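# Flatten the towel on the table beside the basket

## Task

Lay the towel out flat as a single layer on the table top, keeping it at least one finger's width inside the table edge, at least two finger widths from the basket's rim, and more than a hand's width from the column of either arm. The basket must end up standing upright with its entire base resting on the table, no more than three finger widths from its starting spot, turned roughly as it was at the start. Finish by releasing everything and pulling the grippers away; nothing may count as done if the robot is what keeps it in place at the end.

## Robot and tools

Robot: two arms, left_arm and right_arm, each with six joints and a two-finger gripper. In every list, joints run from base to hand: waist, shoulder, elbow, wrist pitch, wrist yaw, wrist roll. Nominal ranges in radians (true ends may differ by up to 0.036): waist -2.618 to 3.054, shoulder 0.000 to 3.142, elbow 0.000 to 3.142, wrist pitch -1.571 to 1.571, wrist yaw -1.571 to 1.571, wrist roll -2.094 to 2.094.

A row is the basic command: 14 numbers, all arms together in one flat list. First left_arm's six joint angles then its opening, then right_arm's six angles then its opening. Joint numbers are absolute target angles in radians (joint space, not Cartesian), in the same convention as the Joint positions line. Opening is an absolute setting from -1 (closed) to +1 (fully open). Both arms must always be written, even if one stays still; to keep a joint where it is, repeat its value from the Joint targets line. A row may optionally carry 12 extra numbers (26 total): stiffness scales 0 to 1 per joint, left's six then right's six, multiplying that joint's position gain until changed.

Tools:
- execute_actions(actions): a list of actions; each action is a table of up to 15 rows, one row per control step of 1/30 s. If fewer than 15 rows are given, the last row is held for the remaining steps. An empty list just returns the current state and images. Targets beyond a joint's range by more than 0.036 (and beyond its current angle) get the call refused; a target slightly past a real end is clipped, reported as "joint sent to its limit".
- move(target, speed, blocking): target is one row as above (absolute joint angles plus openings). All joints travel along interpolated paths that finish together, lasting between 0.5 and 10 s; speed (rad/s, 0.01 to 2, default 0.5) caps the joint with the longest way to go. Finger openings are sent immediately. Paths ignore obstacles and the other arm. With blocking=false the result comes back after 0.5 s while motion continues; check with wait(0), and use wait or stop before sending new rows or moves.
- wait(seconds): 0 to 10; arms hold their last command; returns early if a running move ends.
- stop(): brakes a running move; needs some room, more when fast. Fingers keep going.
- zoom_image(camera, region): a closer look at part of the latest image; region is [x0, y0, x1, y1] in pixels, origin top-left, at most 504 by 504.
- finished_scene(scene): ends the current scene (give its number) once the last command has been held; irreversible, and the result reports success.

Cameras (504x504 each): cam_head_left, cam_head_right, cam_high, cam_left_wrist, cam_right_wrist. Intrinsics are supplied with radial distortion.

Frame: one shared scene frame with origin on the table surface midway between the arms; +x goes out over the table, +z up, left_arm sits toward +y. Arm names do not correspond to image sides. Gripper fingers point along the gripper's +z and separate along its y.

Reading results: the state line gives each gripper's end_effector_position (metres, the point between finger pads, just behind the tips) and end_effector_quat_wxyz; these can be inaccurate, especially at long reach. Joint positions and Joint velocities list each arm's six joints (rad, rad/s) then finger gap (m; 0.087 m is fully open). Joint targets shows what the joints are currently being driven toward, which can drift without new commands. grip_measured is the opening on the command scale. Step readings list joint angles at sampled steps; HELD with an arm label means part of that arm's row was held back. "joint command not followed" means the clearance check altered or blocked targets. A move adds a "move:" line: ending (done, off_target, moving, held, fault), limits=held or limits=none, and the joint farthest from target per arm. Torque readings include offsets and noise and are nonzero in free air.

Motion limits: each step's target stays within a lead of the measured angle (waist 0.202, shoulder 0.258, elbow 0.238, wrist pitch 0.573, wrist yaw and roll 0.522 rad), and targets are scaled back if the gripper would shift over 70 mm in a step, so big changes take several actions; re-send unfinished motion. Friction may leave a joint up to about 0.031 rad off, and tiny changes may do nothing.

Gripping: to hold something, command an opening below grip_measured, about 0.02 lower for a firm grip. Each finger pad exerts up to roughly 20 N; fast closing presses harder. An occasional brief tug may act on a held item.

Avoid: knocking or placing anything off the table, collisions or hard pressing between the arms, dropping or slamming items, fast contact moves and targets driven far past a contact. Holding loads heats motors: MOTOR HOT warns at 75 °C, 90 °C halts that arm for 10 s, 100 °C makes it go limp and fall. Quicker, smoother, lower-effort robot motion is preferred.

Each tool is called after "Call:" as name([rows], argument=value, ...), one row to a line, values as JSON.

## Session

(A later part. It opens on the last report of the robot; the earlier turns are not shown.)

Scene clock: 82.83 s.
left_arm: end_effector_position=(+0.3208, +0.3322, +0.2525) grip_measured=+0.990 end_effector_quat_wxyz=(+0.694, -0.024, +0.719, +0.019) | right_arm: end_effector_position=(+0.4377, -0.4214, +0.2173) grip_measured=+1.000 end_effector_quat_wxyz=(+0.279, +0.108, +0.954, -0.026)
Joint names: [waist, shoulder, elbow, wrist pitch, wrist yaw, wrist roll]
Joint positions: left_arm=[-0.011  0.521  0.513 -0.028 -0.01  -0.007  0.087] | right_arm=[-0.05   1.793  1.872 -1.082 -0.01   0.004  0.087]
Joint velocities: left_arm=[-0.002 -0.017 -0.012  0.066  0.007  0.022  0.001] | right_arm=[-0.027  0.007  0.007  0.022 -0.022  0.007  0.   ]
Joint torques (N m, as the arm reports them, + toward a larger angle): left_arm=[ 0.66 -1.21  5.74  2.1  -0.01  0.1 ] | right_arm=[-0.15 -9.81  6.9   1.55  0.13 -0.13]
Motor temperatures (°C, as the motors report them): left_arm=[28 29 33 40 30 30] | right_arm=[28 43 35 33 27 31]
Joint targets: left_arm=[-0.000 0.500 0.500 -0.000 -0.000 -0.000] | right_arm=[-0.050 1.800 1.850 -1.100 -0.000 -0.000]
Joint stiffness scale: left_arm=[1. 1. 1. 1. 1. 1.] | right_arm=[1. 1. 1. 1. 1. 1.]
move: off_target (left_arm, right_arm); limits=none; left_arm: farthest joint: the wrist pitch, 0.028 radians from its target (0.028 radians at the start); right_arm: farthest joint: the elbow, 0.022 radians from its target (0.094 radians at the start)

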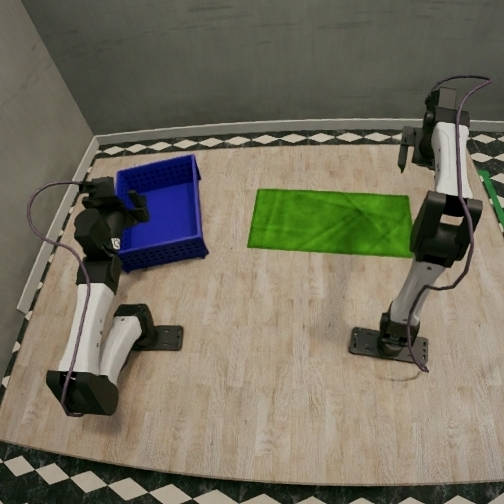

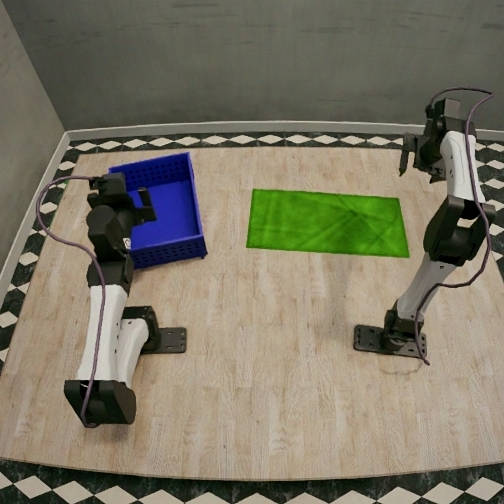

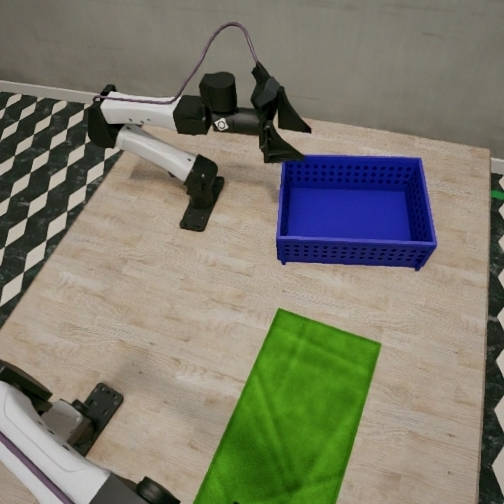

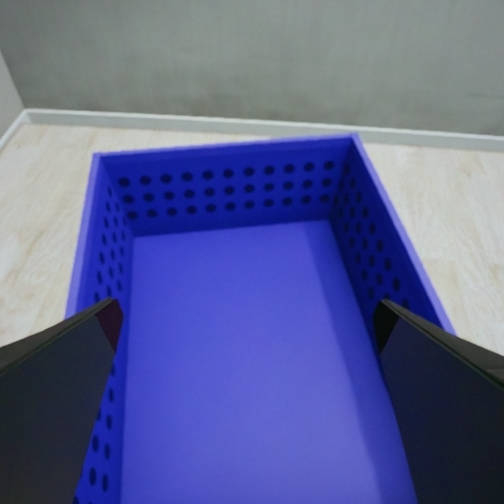

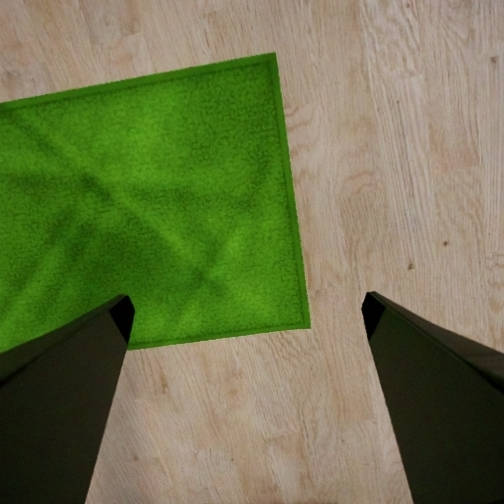

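Flat.

Call:
move(target=[0,0.6,0.9,-0.9,0,0,1,-0.05,0.8,1.0,-1.1,0,0,1], speed=1)

Call:
finished_scene(scene=1)

Scene clock: 85.20 s.
left_arm: end_effector_position=(+0.2343, +0.3277, +0.2108) grip_measured=+0.990 end_effector_quat_wxyz=(+0.465, -0.028, +0.885, +0.015) | right_arm: end_effector_position=(+0.2182, -0.3711, +0.1954) grip_measured=+1.000 end_effector_quat_wxyz=(+0.335, +0.106, +0.936, -0.032)
Joint names: [waist, shoulder, elbow, wrist pitch, wrist yaw, wrist roll]
Joint positions: left_arm=[-0.011  0.578  0.874 -0.898 -0.01  -0.007  0.087] | right_arm=[-0.05   0.813  1.022 -1.094 -0.01   0.004  0.087]
Joint velocities: left_arm=[-0.007  0.012  0.007 -0.007 -0.022 -0.007 -0.001] | right_arm=[-0.007 -0.007 -0.012 -0.037 -0.066  0.037  0.   ]
Joint torques (N m, as the arm reports them, + toward a larger angle): left_arm=[ 0.57  2.56  7.64  1.73 -0.02  0.09] | right_arm=[-0.12 -1.38  6.66  1.88  0.13 -0.14]
Motor temperatures (°C, as the motors report them): left_arm=[28 29 33 40 30 30] | right_arm=[28 43 35 33 27 31]
Joint targets: left_arm=[-0.000 0.600 0.900 -0.900 0.000 0.000] | right_arm=[-0.050 0.800 1.000 -1.100 -0.000 0.000]
Joint stiffness scale: left_arm=[1. 1. 1. 1. 1. 1.] | right_arm=[1. 1. 1. 1. 1. 1.]
move: off_target (left_arm, right_arm); limits=none; left_arm: farthest joint: the elbow, 0.026 radians from its target (0.387 radians at the start); right_arm: farthest joint: the elbow, 0.022 radians from its target (0.872 radians at the start)

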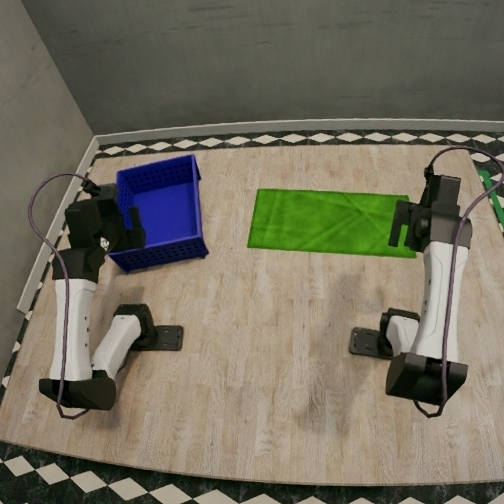

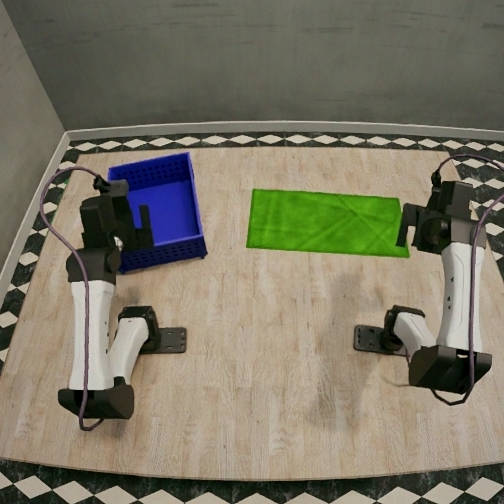

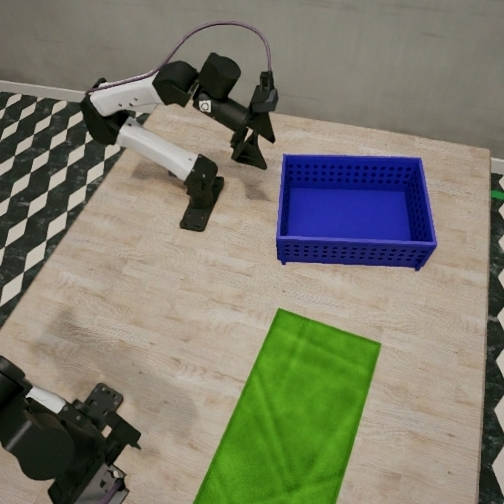

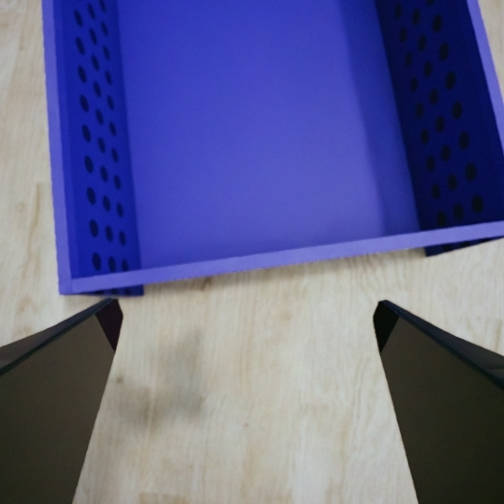

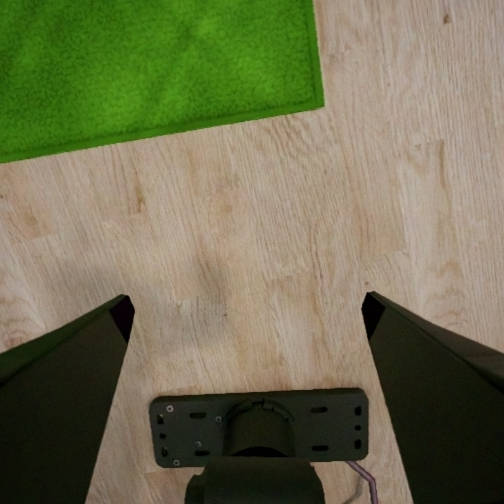

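The scene is finished: the task was done.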